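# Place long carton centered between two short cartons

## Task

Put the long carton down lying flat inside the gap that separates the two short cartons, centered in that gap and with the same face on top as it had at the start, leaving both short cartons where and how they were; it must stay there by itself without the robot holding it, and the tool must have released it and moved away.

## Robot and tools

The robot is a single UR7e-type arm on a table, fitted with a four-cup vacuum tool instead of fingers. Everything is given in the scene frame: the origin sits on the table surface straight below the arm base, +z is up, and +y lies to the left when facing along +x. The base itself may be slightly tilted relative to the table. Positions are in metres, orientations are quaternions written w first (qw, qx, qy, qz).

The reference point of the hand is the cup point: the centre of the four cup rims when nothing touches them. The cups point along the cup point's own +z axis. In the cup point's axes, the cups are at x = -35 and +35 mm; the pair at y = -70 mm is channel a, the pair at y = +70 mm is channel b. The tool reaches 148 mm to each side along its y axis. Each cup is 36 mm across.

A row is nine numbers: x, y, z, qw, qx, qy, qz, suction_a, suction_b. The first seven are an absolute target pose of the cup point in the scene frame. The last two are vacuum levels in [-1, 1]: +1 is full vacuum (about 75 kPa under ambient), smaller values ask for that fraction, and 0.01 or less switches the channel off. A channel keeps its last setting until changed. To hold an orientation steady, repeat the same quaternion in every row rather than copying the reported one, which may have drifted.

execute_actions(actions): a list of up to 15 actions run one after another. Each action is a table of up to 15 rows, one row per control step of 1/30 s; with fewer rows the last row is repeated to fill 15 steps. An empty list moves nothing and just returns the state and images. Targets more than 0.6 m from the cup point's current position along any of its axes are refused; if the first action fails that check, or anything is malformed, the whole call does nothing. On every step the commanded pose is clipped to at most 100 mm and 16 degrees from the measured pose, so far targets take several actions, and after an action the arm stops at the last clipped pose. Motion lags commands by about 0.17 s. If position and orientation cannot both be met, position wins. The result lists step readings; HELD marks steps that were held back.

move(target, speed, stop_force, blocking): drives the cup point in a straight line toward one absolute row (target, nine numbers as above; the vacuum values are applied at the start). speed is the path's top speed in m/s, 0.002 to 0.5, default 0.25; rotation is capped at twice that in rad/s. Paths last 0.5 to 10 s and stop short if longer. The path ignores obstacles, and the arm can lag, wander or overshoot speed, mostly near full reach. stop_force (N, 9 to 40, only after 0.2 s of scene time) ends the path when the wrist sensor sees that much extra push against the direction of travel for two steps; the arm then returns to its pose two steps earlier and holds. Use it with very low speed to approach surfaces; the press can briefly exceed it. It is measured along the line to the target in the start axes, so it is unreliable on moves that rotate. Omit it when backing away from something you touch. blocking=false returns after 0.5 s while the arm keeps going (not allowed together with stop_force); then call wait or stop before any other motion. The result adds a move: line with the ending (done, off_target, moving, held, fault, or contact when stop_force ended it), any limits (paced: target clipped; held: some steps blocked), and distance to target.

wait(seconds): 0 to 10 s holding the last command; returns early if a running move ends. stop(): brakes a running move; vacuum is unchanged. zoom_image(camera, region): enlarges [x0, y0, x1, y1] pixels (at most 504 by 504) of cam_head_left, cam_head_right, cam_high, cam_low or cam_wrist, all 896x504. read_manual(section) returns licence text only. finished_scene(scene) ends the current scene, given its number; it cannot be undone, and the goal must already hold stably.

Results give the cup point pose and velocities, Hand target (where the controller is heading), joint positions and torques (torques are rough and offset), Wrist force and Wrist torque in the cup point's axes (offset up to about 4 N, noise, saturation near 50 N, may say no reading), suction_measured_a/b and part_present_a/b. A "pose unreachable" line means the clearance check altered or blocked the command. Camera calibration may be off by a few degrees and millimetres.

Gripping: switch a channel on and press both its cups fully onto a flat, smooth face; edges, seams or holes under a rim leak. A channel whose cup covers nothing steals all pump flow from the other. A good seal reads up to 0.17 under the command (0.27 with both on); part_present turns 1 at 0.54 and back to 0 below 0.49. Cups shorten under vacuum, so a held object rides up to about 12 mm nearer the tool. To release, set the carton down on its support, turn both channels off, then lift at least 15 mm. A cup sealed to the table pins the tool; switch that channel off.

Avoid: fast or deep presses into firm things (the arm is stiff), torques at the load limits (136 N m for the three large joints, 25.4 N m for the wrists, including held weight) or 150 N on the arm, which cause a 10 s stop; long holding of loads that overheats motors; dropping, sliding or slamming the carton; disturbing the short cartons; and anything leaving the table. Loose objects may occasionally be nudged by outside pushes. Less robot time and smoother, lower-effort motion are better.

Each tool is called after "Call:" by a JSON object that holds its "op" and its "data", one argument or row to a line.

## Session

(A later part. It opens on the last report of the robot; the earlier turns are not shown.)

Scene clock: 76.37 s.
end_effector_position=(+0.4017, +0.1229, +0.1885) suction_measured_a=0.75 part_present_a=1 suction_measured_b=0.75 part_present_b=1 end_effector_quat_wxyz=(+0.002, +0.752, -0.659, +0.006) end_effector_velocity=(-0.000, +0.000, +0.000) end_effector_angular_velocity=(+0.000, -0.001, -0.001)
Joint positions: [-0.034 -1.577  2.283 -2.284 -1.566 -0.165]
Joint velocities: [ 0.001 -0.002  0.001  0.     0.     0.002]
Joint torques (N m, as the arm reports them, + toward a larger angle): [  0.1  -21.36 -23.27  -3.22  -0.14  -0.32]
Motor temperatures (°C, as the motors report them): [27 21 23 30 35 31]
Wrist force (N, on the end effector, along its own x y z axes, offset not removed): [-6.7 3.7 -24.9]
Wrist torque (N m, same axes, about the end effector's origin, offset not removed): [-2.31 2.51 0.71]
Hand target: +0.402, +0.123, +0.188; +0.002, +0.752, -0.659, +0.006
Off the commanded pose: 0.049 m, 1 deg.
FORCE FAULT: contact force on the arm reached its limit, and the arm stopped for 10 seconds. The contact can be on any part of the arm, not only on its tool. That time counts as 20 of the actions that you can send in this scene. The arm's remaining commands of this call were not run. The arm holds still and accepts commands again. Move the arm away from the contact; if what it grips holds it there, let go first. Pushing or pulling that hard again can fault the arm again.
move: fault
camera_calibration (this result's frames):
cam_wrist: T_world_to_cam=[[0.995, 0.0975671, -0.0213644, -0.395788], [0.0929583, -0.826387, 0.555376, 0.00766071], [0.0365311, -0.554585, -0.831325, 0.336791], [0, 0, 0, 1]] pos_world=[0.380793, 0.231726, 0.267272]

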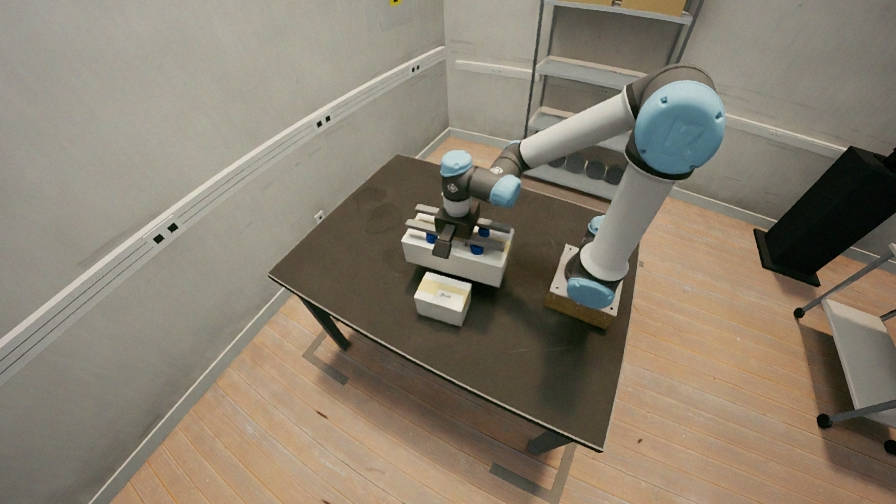

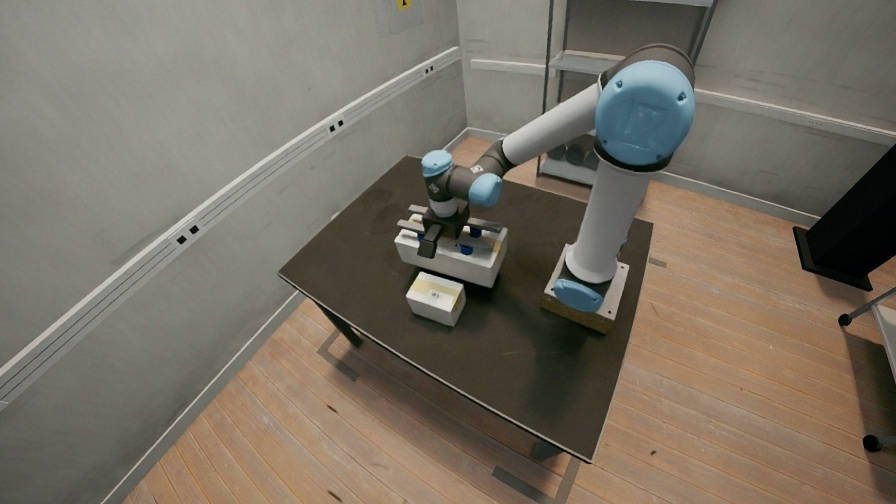

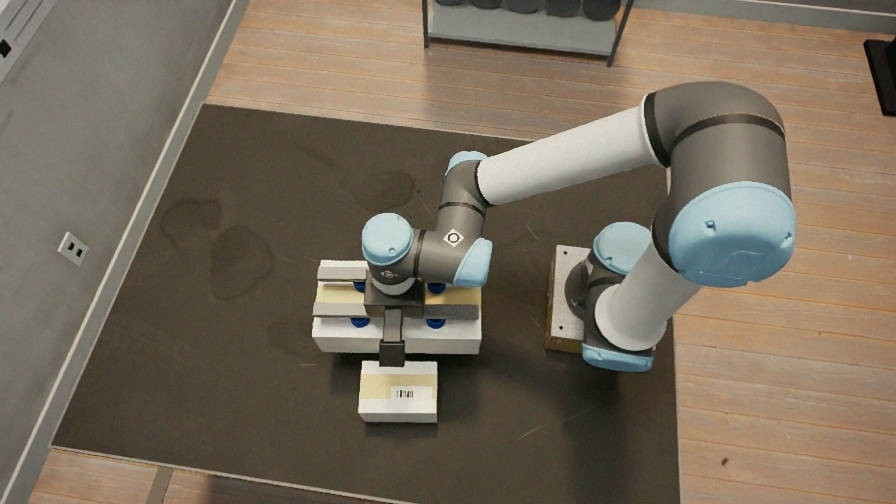

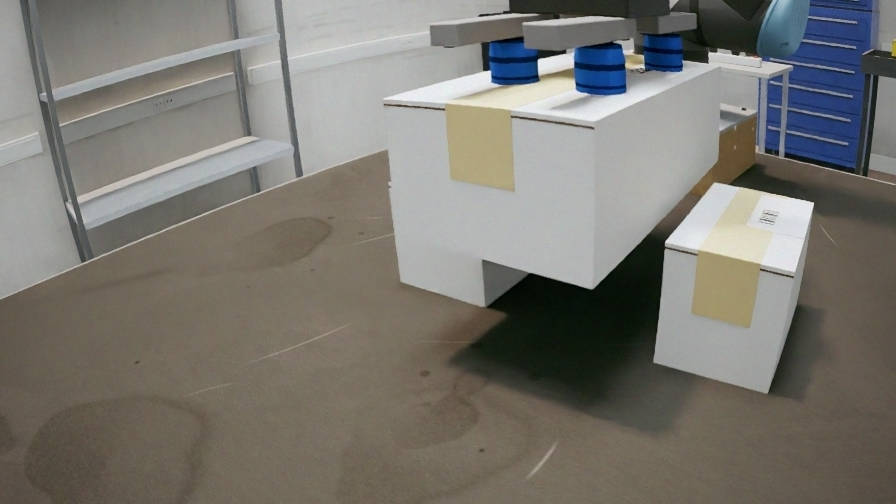

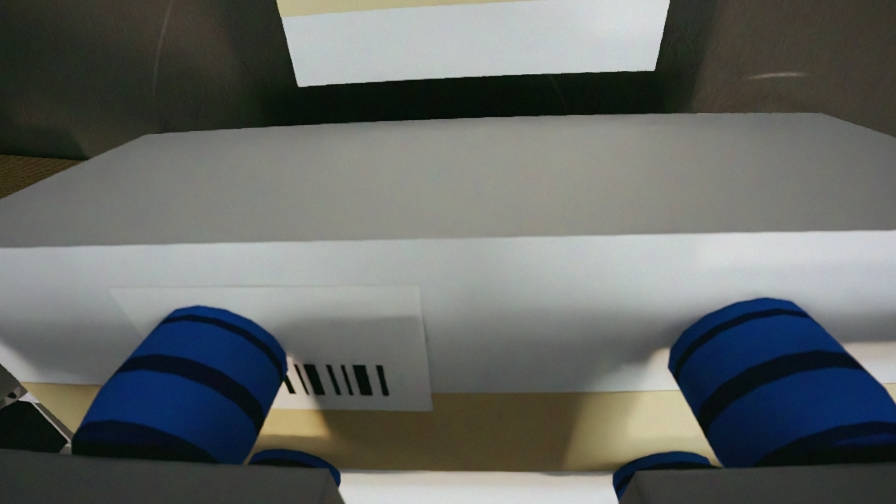

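Call:
{"op": "move", "data": {
  "target": [0.400,0.123,0.205,0,-0.752,0.659,0,1,1],
  "speed": 0.05
}}

Call:
{"op": "move", "data": {
  "target": [0.396,0.133,0.203,0,-0.752,0.659,0,1,1],
  "speed": 0.05
}}

Call:
{"op": "move", "data": {
  "target": [0.396,0.133,0.17,0,-0.752,0.659,0,1,1],
  "speed": 0.01,
  "stop_force": 10
}}

Scene clock: 80.20 s.
end_effector_position=(+0.4001, +0.1230, +0.2047) suction_measured_a=0.75 part_present_a=1 suction_measured_b=0.75 part_present_b=1 end_effector_quat_wxyz=(+0.000, +0.752, -0.659, +0.000) end_effector_velocity=(-0.000, -0.000, +0.003) end_effector_angular_velocity=(+0.002, +0.002, +0.001)
Joint positions: [-0.041 -1.612  2.262 -2.221 -1.555 -0.172]
Joint velocities: [-0.001 -0.004 -0.005  0.011  0.002 -0.002]
Joint torques (N m, as the arm reports them, + toward a larger angle): [-10.5  -34.73 -40.24  -2.58   0.76  -2.12]
Motor temperatures (°C, as the motors report them): [27 21 23 30 35 31]
Wrist force (N, on the end effector, along its own x y z axes, offset not removed): [0.6 -0.7 20.8]
Wrist torque (N m, same axes, about the end effector's origin, offset not removed): [0.36 -0.25 0.14]
Hand target: +0.400, +0.123, +0.205; -0.000, +0.752, -0.659, +0.000
Off the commanded pose: 0.000 m, 0 deg.
move: done
camera_calibration (this result's frames):
cam_wrist: T_world_to_cam=[[0.994876, 0.0976549, -0.0261615, -0.392812], [0.0960615, -0.83245, 0.54571, 0.000385202], [0.0315131, -0.545427, -0.837566, 0.352534], [0, 0, 0, 1]] pos_world=[0.379653, 0.230962, 0.284784]

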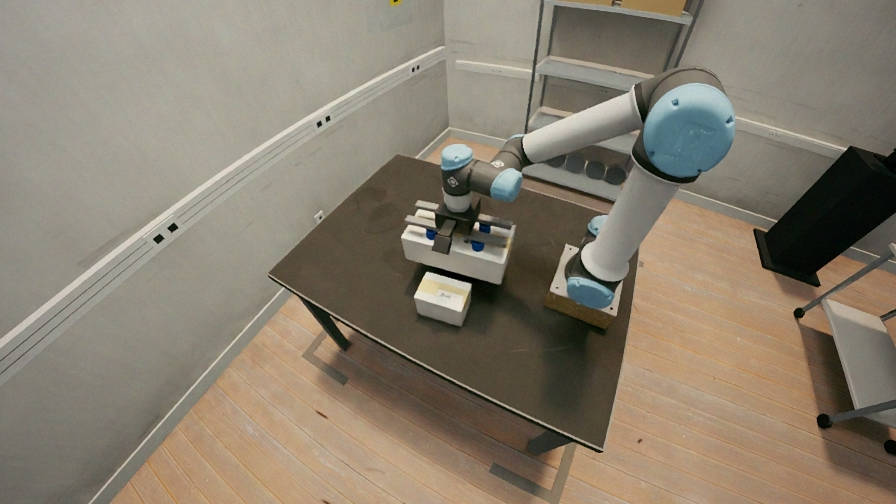

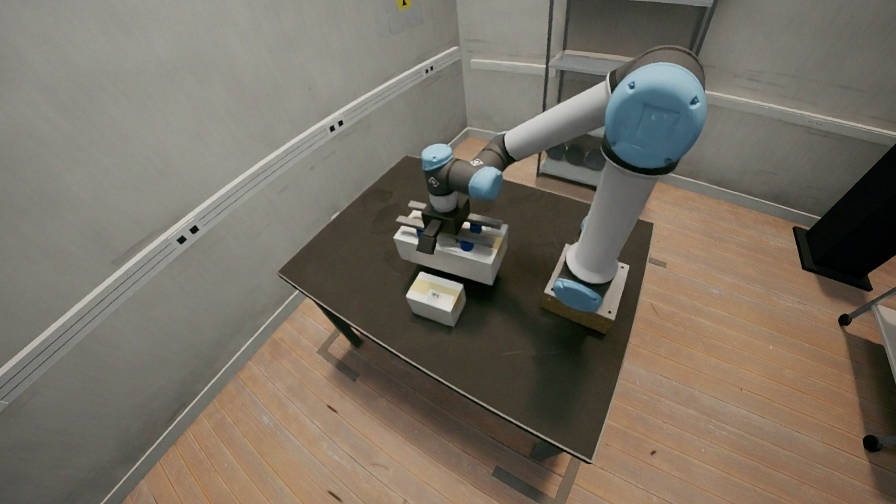

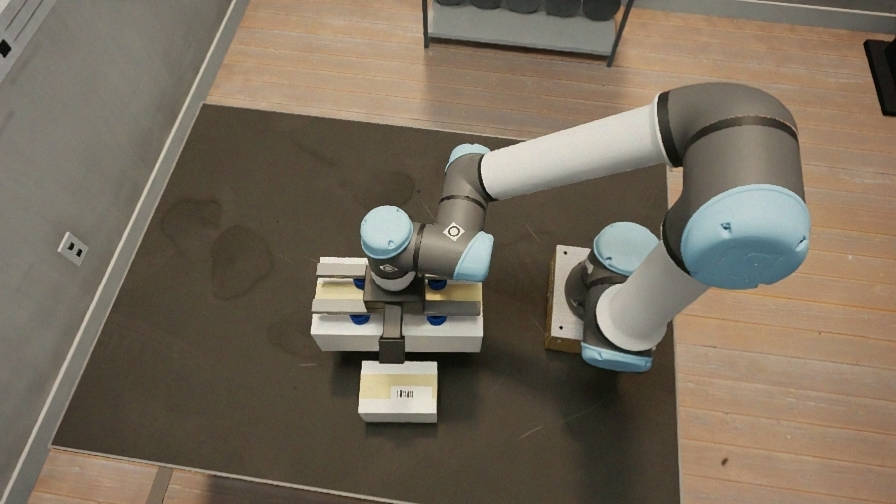

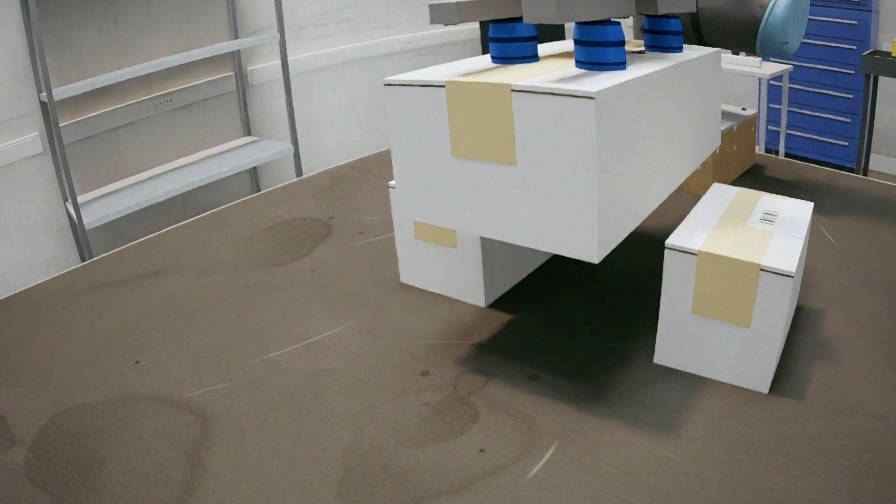

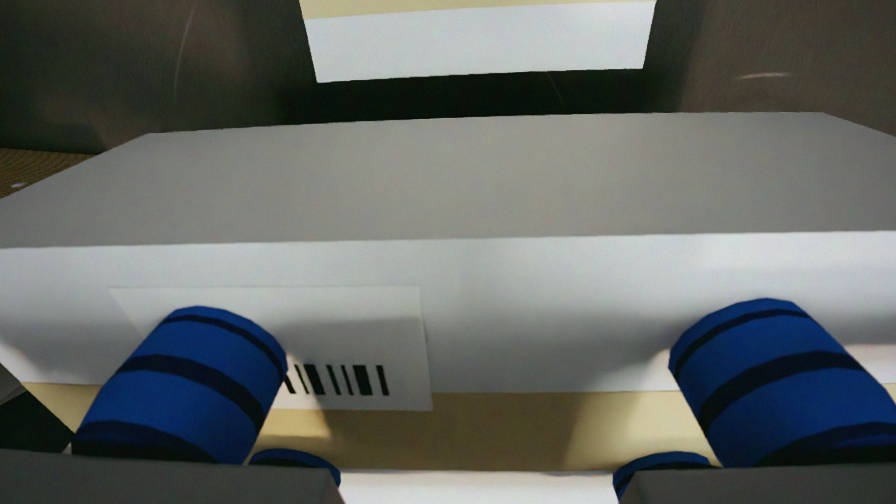

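Scene clock: 81.00 s.
end_effector_position=(+0.3961, +0.1328, +0.2030) suction_measured_a=0.75 part_present_a=1 suction_measured_b=0.75 part_present_b=1 end_effector_quat_wxyz=(-0.000, +0.752, -0.659, -0.000) end_effector_velocity=(-0.001, +0.002, -0.000) end_effector_angular_velocity=(-0.000, +0.000, -0.001)
Joint positions: [-0.017 -1.612  2.266 -2.226 -1.554 -0.147]
Joint velocities: [ 0.005  0.     0.001 -0.001 -0.     0.006]
Joint torques (N m, as the arm reports them, + toward a larger angle): [ 12.26 -18.46 -22.59  -6.63   0.67   1.23]
Motor temperatures (°C, as the motors report them): [27 21 23 30 35 31]
Wrist force (N, on the end effector, along its own x y z axes, offset not removed): [2.7 -2.5 20.2]
Wrist torque (N m, same axes, about the end effector's origin, offset not removed): [0.08 -0.53 0.11]
Hand target: +0.396, +0.133, +0.203; -0.000, +0.752, -0.659, -0.000
Off the commanded pose: 0.000 m, 0 deg.
move: done
camera_calibration (this result's frames):
cam_wrist: T_world_to_cam=[[0.99487, 0.0976786, -0.0263143, -0.389836], [0.0961739, -0.832598, 0.545465, 0.00978763], [0.031371, -0.545197, -0.83772, 0.356687], [0, 0, 0, 1]] pos_world=[0.375706, 0.240692, 0.283207]

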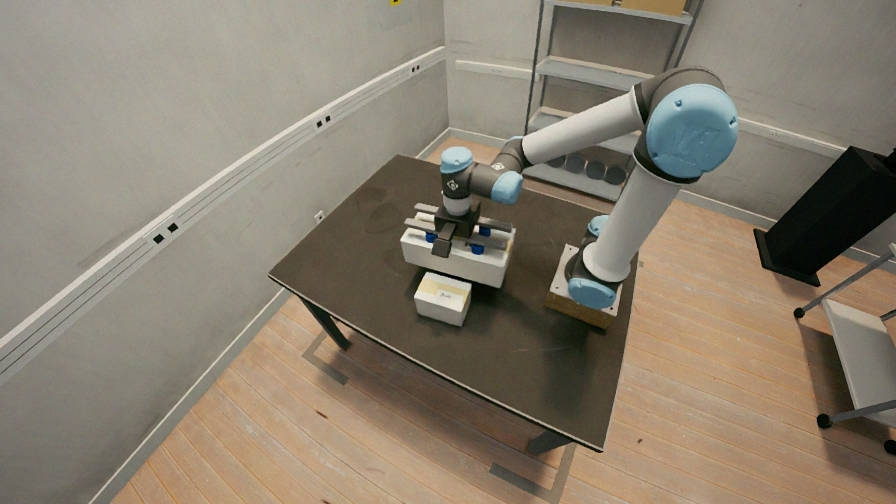

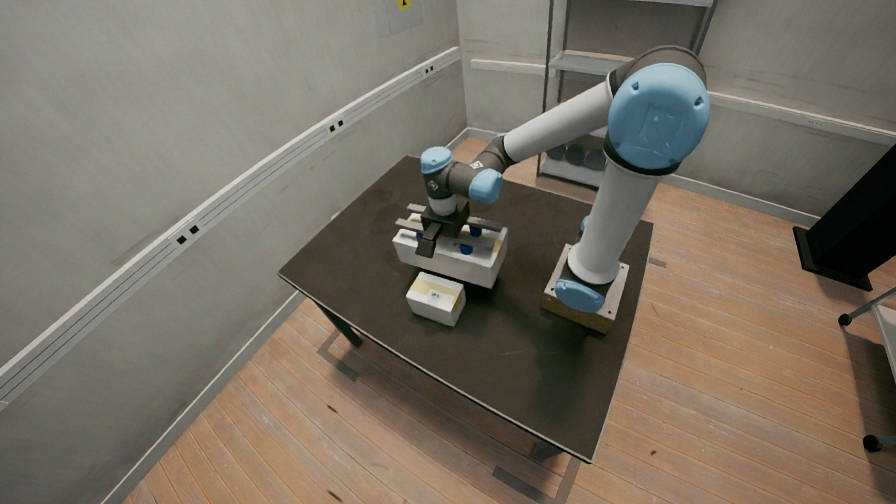

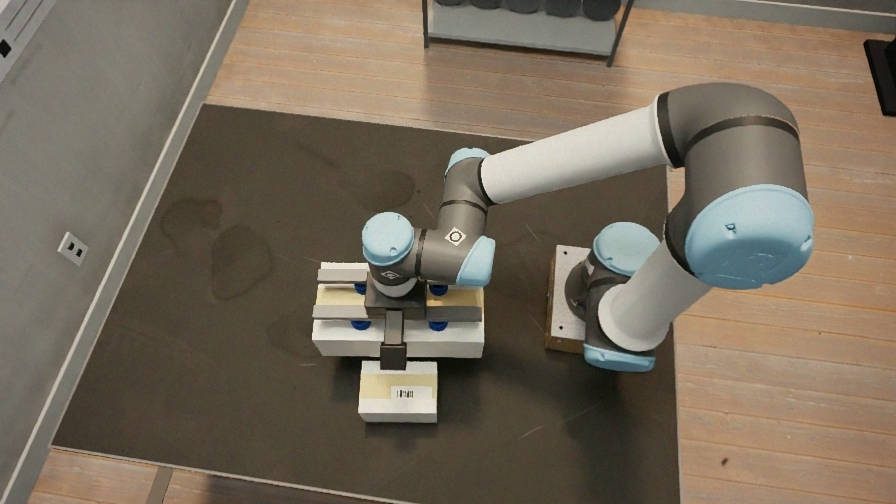

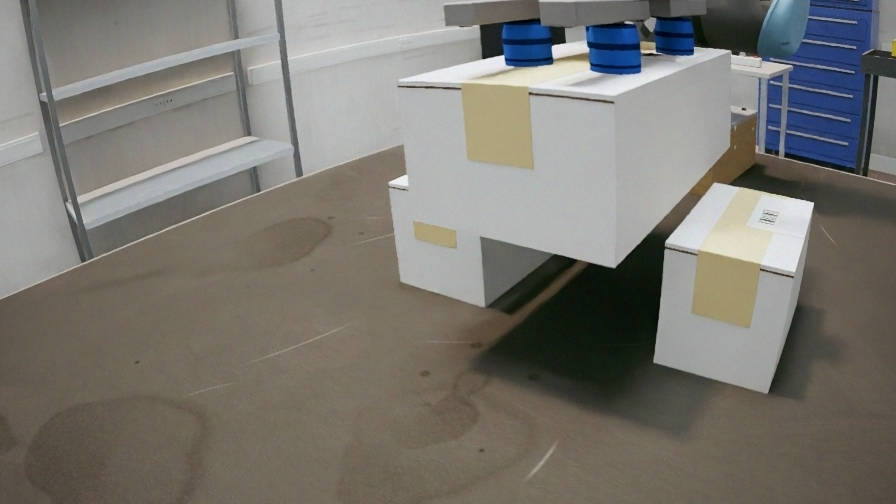

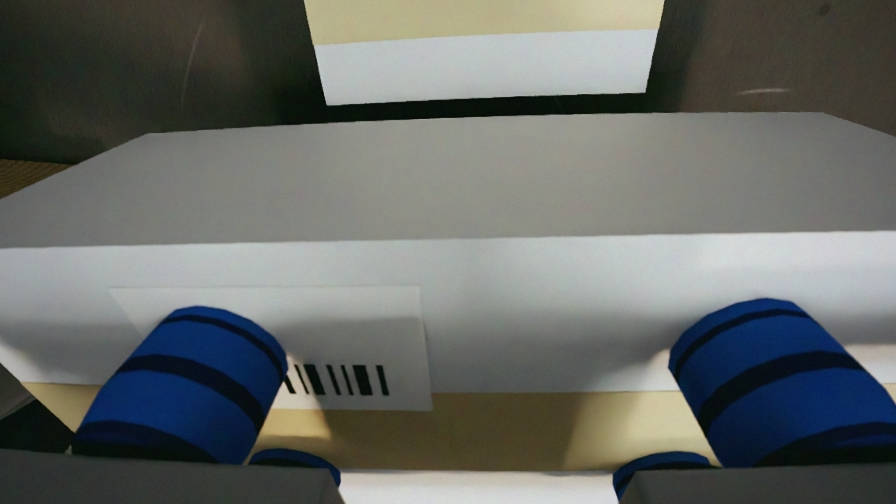

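Scene clock: 84.53 s.
end_effector_position=(+0.3960, +0.1330, +0.1703) suction_measured_a=0.75 part_present_a=1 suction_measured_b=0.75 part_present_b=1 end_effector_quat_wxyz=(+0.000, +0.752, -0.659, -0.000) end_effector_velocity=(-0.000, -0.000, -0.003) end_effector_angular_velocity=(-0.001, +0.001, +0.001)
Joint positions: [-0.015 -1.545  2.31  -2.337 -1.555 -0.145]
Joint velocities: [ 0.001  0.006  0.004 -0.009 -0.001  0.   ]
Joint torques (N m, as the arm reports them, + toward a larger angle): [ 11.5  -23.17 -17.84  -6.24  -1.72   1.5 ]
Motor temperatures (°C, as the motors report them): [27 21 23 30 35 31]
Wrist force (N, on the end effector, along its own x y z axes, offset not removed): [1.9 -1.3 18.2]
Wrist torque (N m, same axes, about the end effector's origin, offset not removed): [0.44 -0.49 0.24]
Hand target: +0.396, +0.133, +0.170; +0.000, +0.752, -0.659, -0.000
Off the commanded pose: 0.000 m, 0 deg.
move: done
camera_calibration (this result's frames):
cam_wrist: T_world_to_cam=[[0.99487, 0.0976663, -0.0263488, -0.39059], [0.0961809, -0.832572, 0.545502, 0.0278327], [0.0313399, -0.545238, -0.837695, 0.329431], [0, 0, 0, 1]] pos_world=[0.375586, 0.240939, 0.250489]

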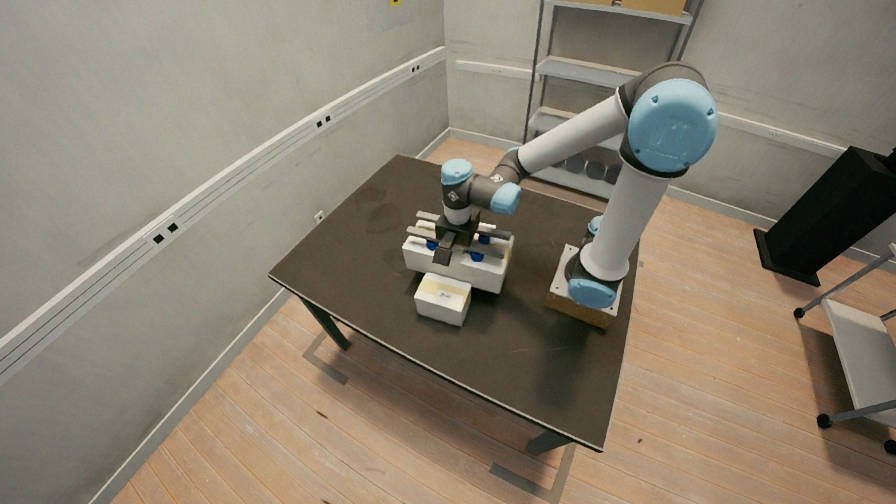

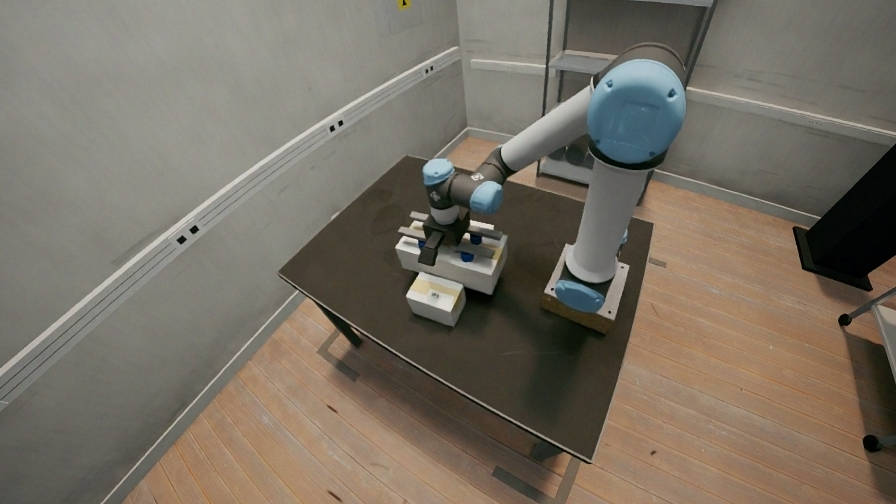

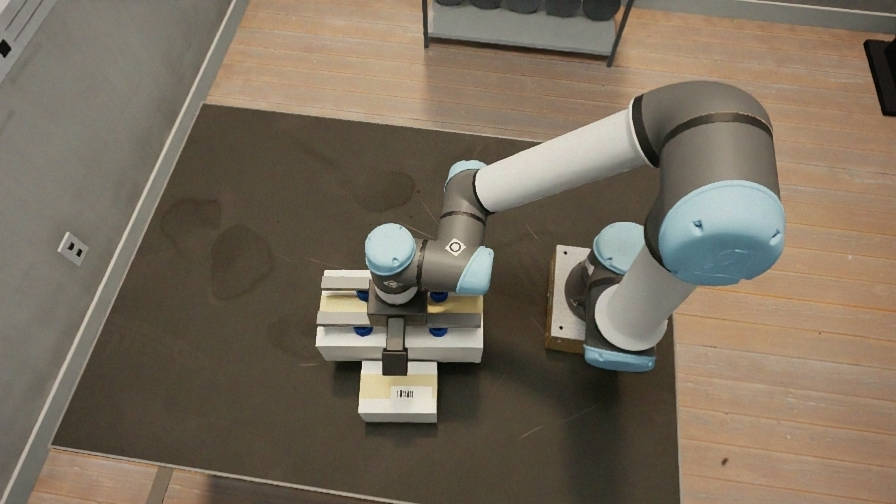

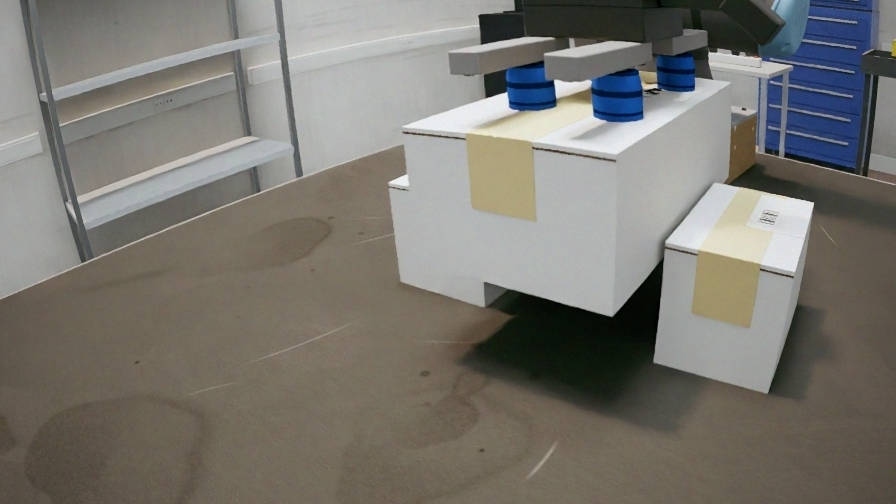

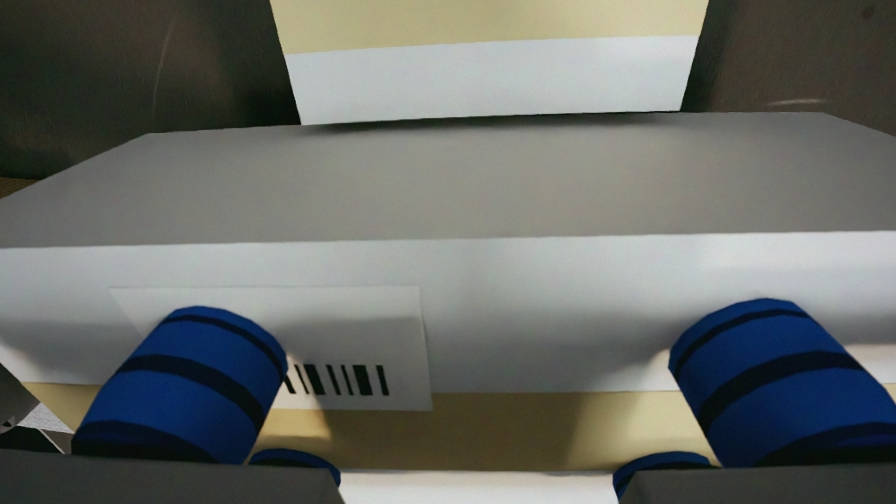

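Call:
{"op": "move", "data": {
  "target": [0.396,0.133,0.105,0,-0.752,0.659,0,1,1],
  "speed": 0.03,
  "stop_force": 10
}}

Call:
{"op": "zoom_image", "data": {
  "camera": "cam_high",
  "region": [290, 220, 510, 440]
}}

Call:
{"op": "zoom_image", "data": {
  "camera": "cam_low",
  "region": [370, 100, 830, 420]
}}

Scene clock: 89.33 s.
end_effector_position=(+0.3959, +0.1330, +0.1054) suction_measured_a=0.75 part_present_a=1 suction_measured_b=0.75 part_present_b=1 end_effector_quat_wxyz=(+0.000, +0.752, -0.659, -0.000) end_effector_velocity=(+0.000, -0.000, -0.002) end_effector_angular_velocity=(-0.001, -0.001, -0.000)
Joint positions: [-0.012 -1.38   2.374 -2.567 -1.555 -0.143]
Joint velocities: [-0.     0.007  0.002 -0.01  -0.001  0.   ]
Joint torques (N m, as the arm reports them, + toward a larger angle): [ 11.69 -25.99 -13.87  -6.43  -0.76   1.56]
Motor temperatures (°C, as the motors report them): [27 21 23 30 35 31]
Wrist force (N, on the end effector, along its own x y z axes, offset not removed): [1.9 1.0 19.8]
Wrist torque (N m, same axes, about the end effector's origin, offset not removed): [0.67 -0.42 0.22]
Hand target: +0.396, +0.133, +0.105; +0.000, +0.752, -0.659, -0.000
Off the commanded pose: 0.000 m, 0 deg.
move: done
camera_calibration (this result's frames):
cam_wrist: T_world_to_cam=[[0.99487, 0.097667, -0.0263697, -0.392268], [0.0961931, -0.832573, 0.545499, 0.0632754], [0.0313225, -0.545237, -0.837696, 0.275012], [0, 0, 0, 1]] pos_world=[0.375554, 0.24094, 0.185516]

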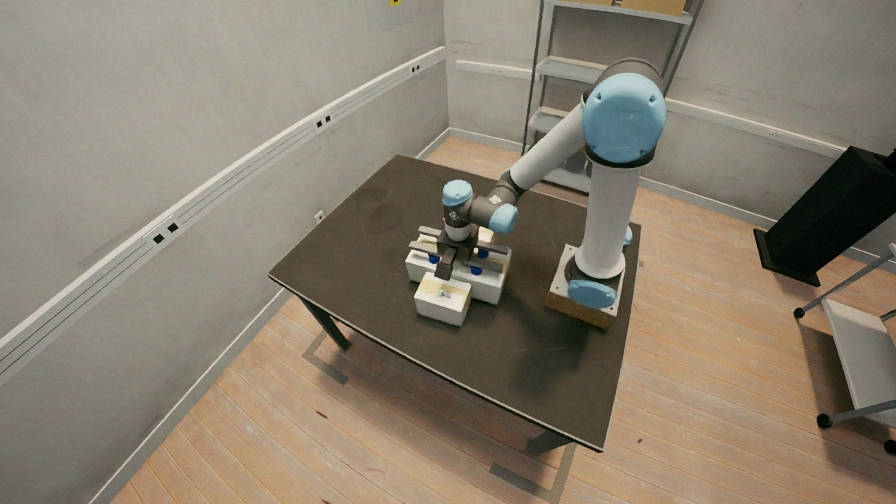

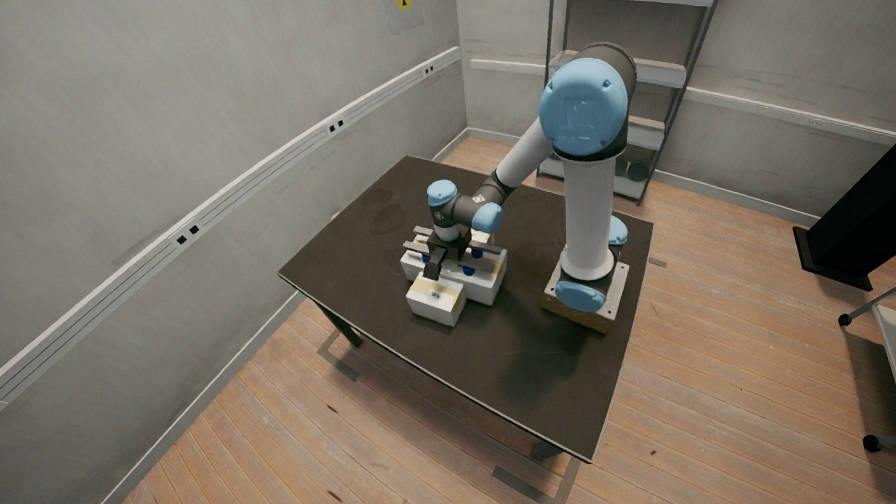

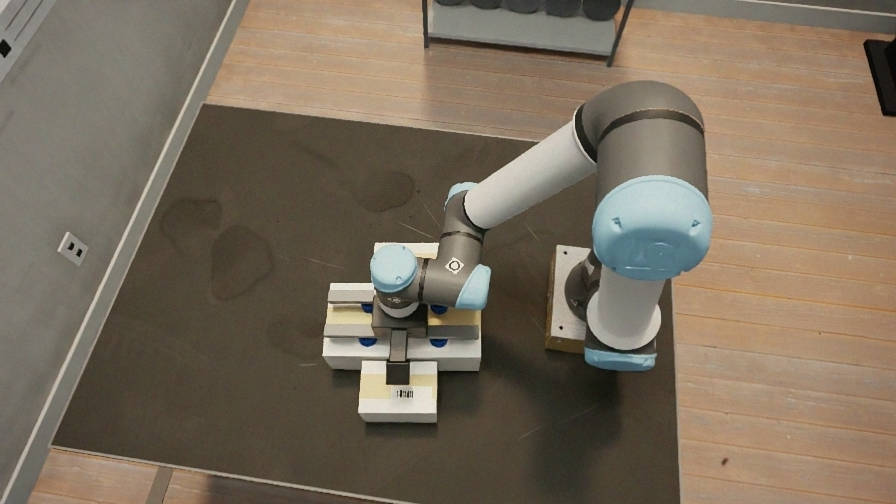

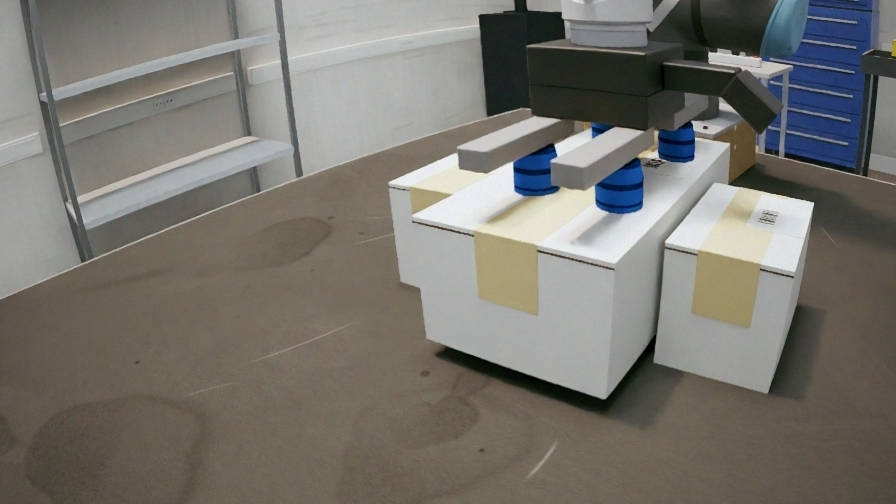

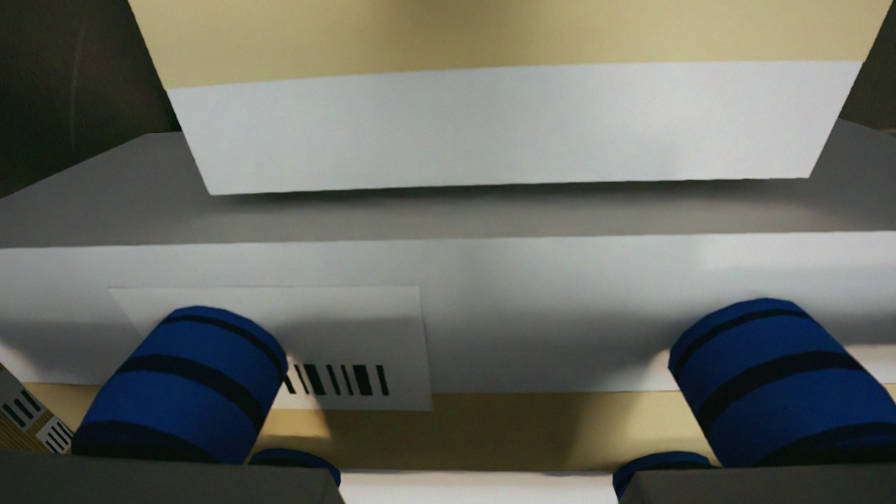

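Region (290, 220, 510, 440) of cam_high's 896x504 image, scaled by 2.291, with more detail than that image has.

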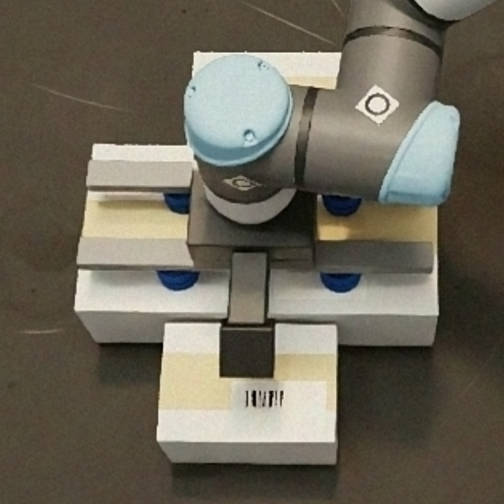

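Region (370, 100, 830, 420) of cam_low's 896x504 image, scaled by 1.096, with more detail than that image has; it fills the top 351 rows of this view, and the rest is white.

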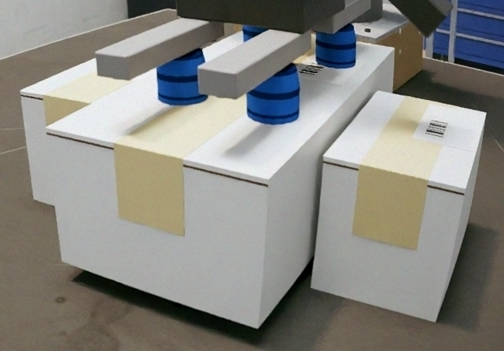

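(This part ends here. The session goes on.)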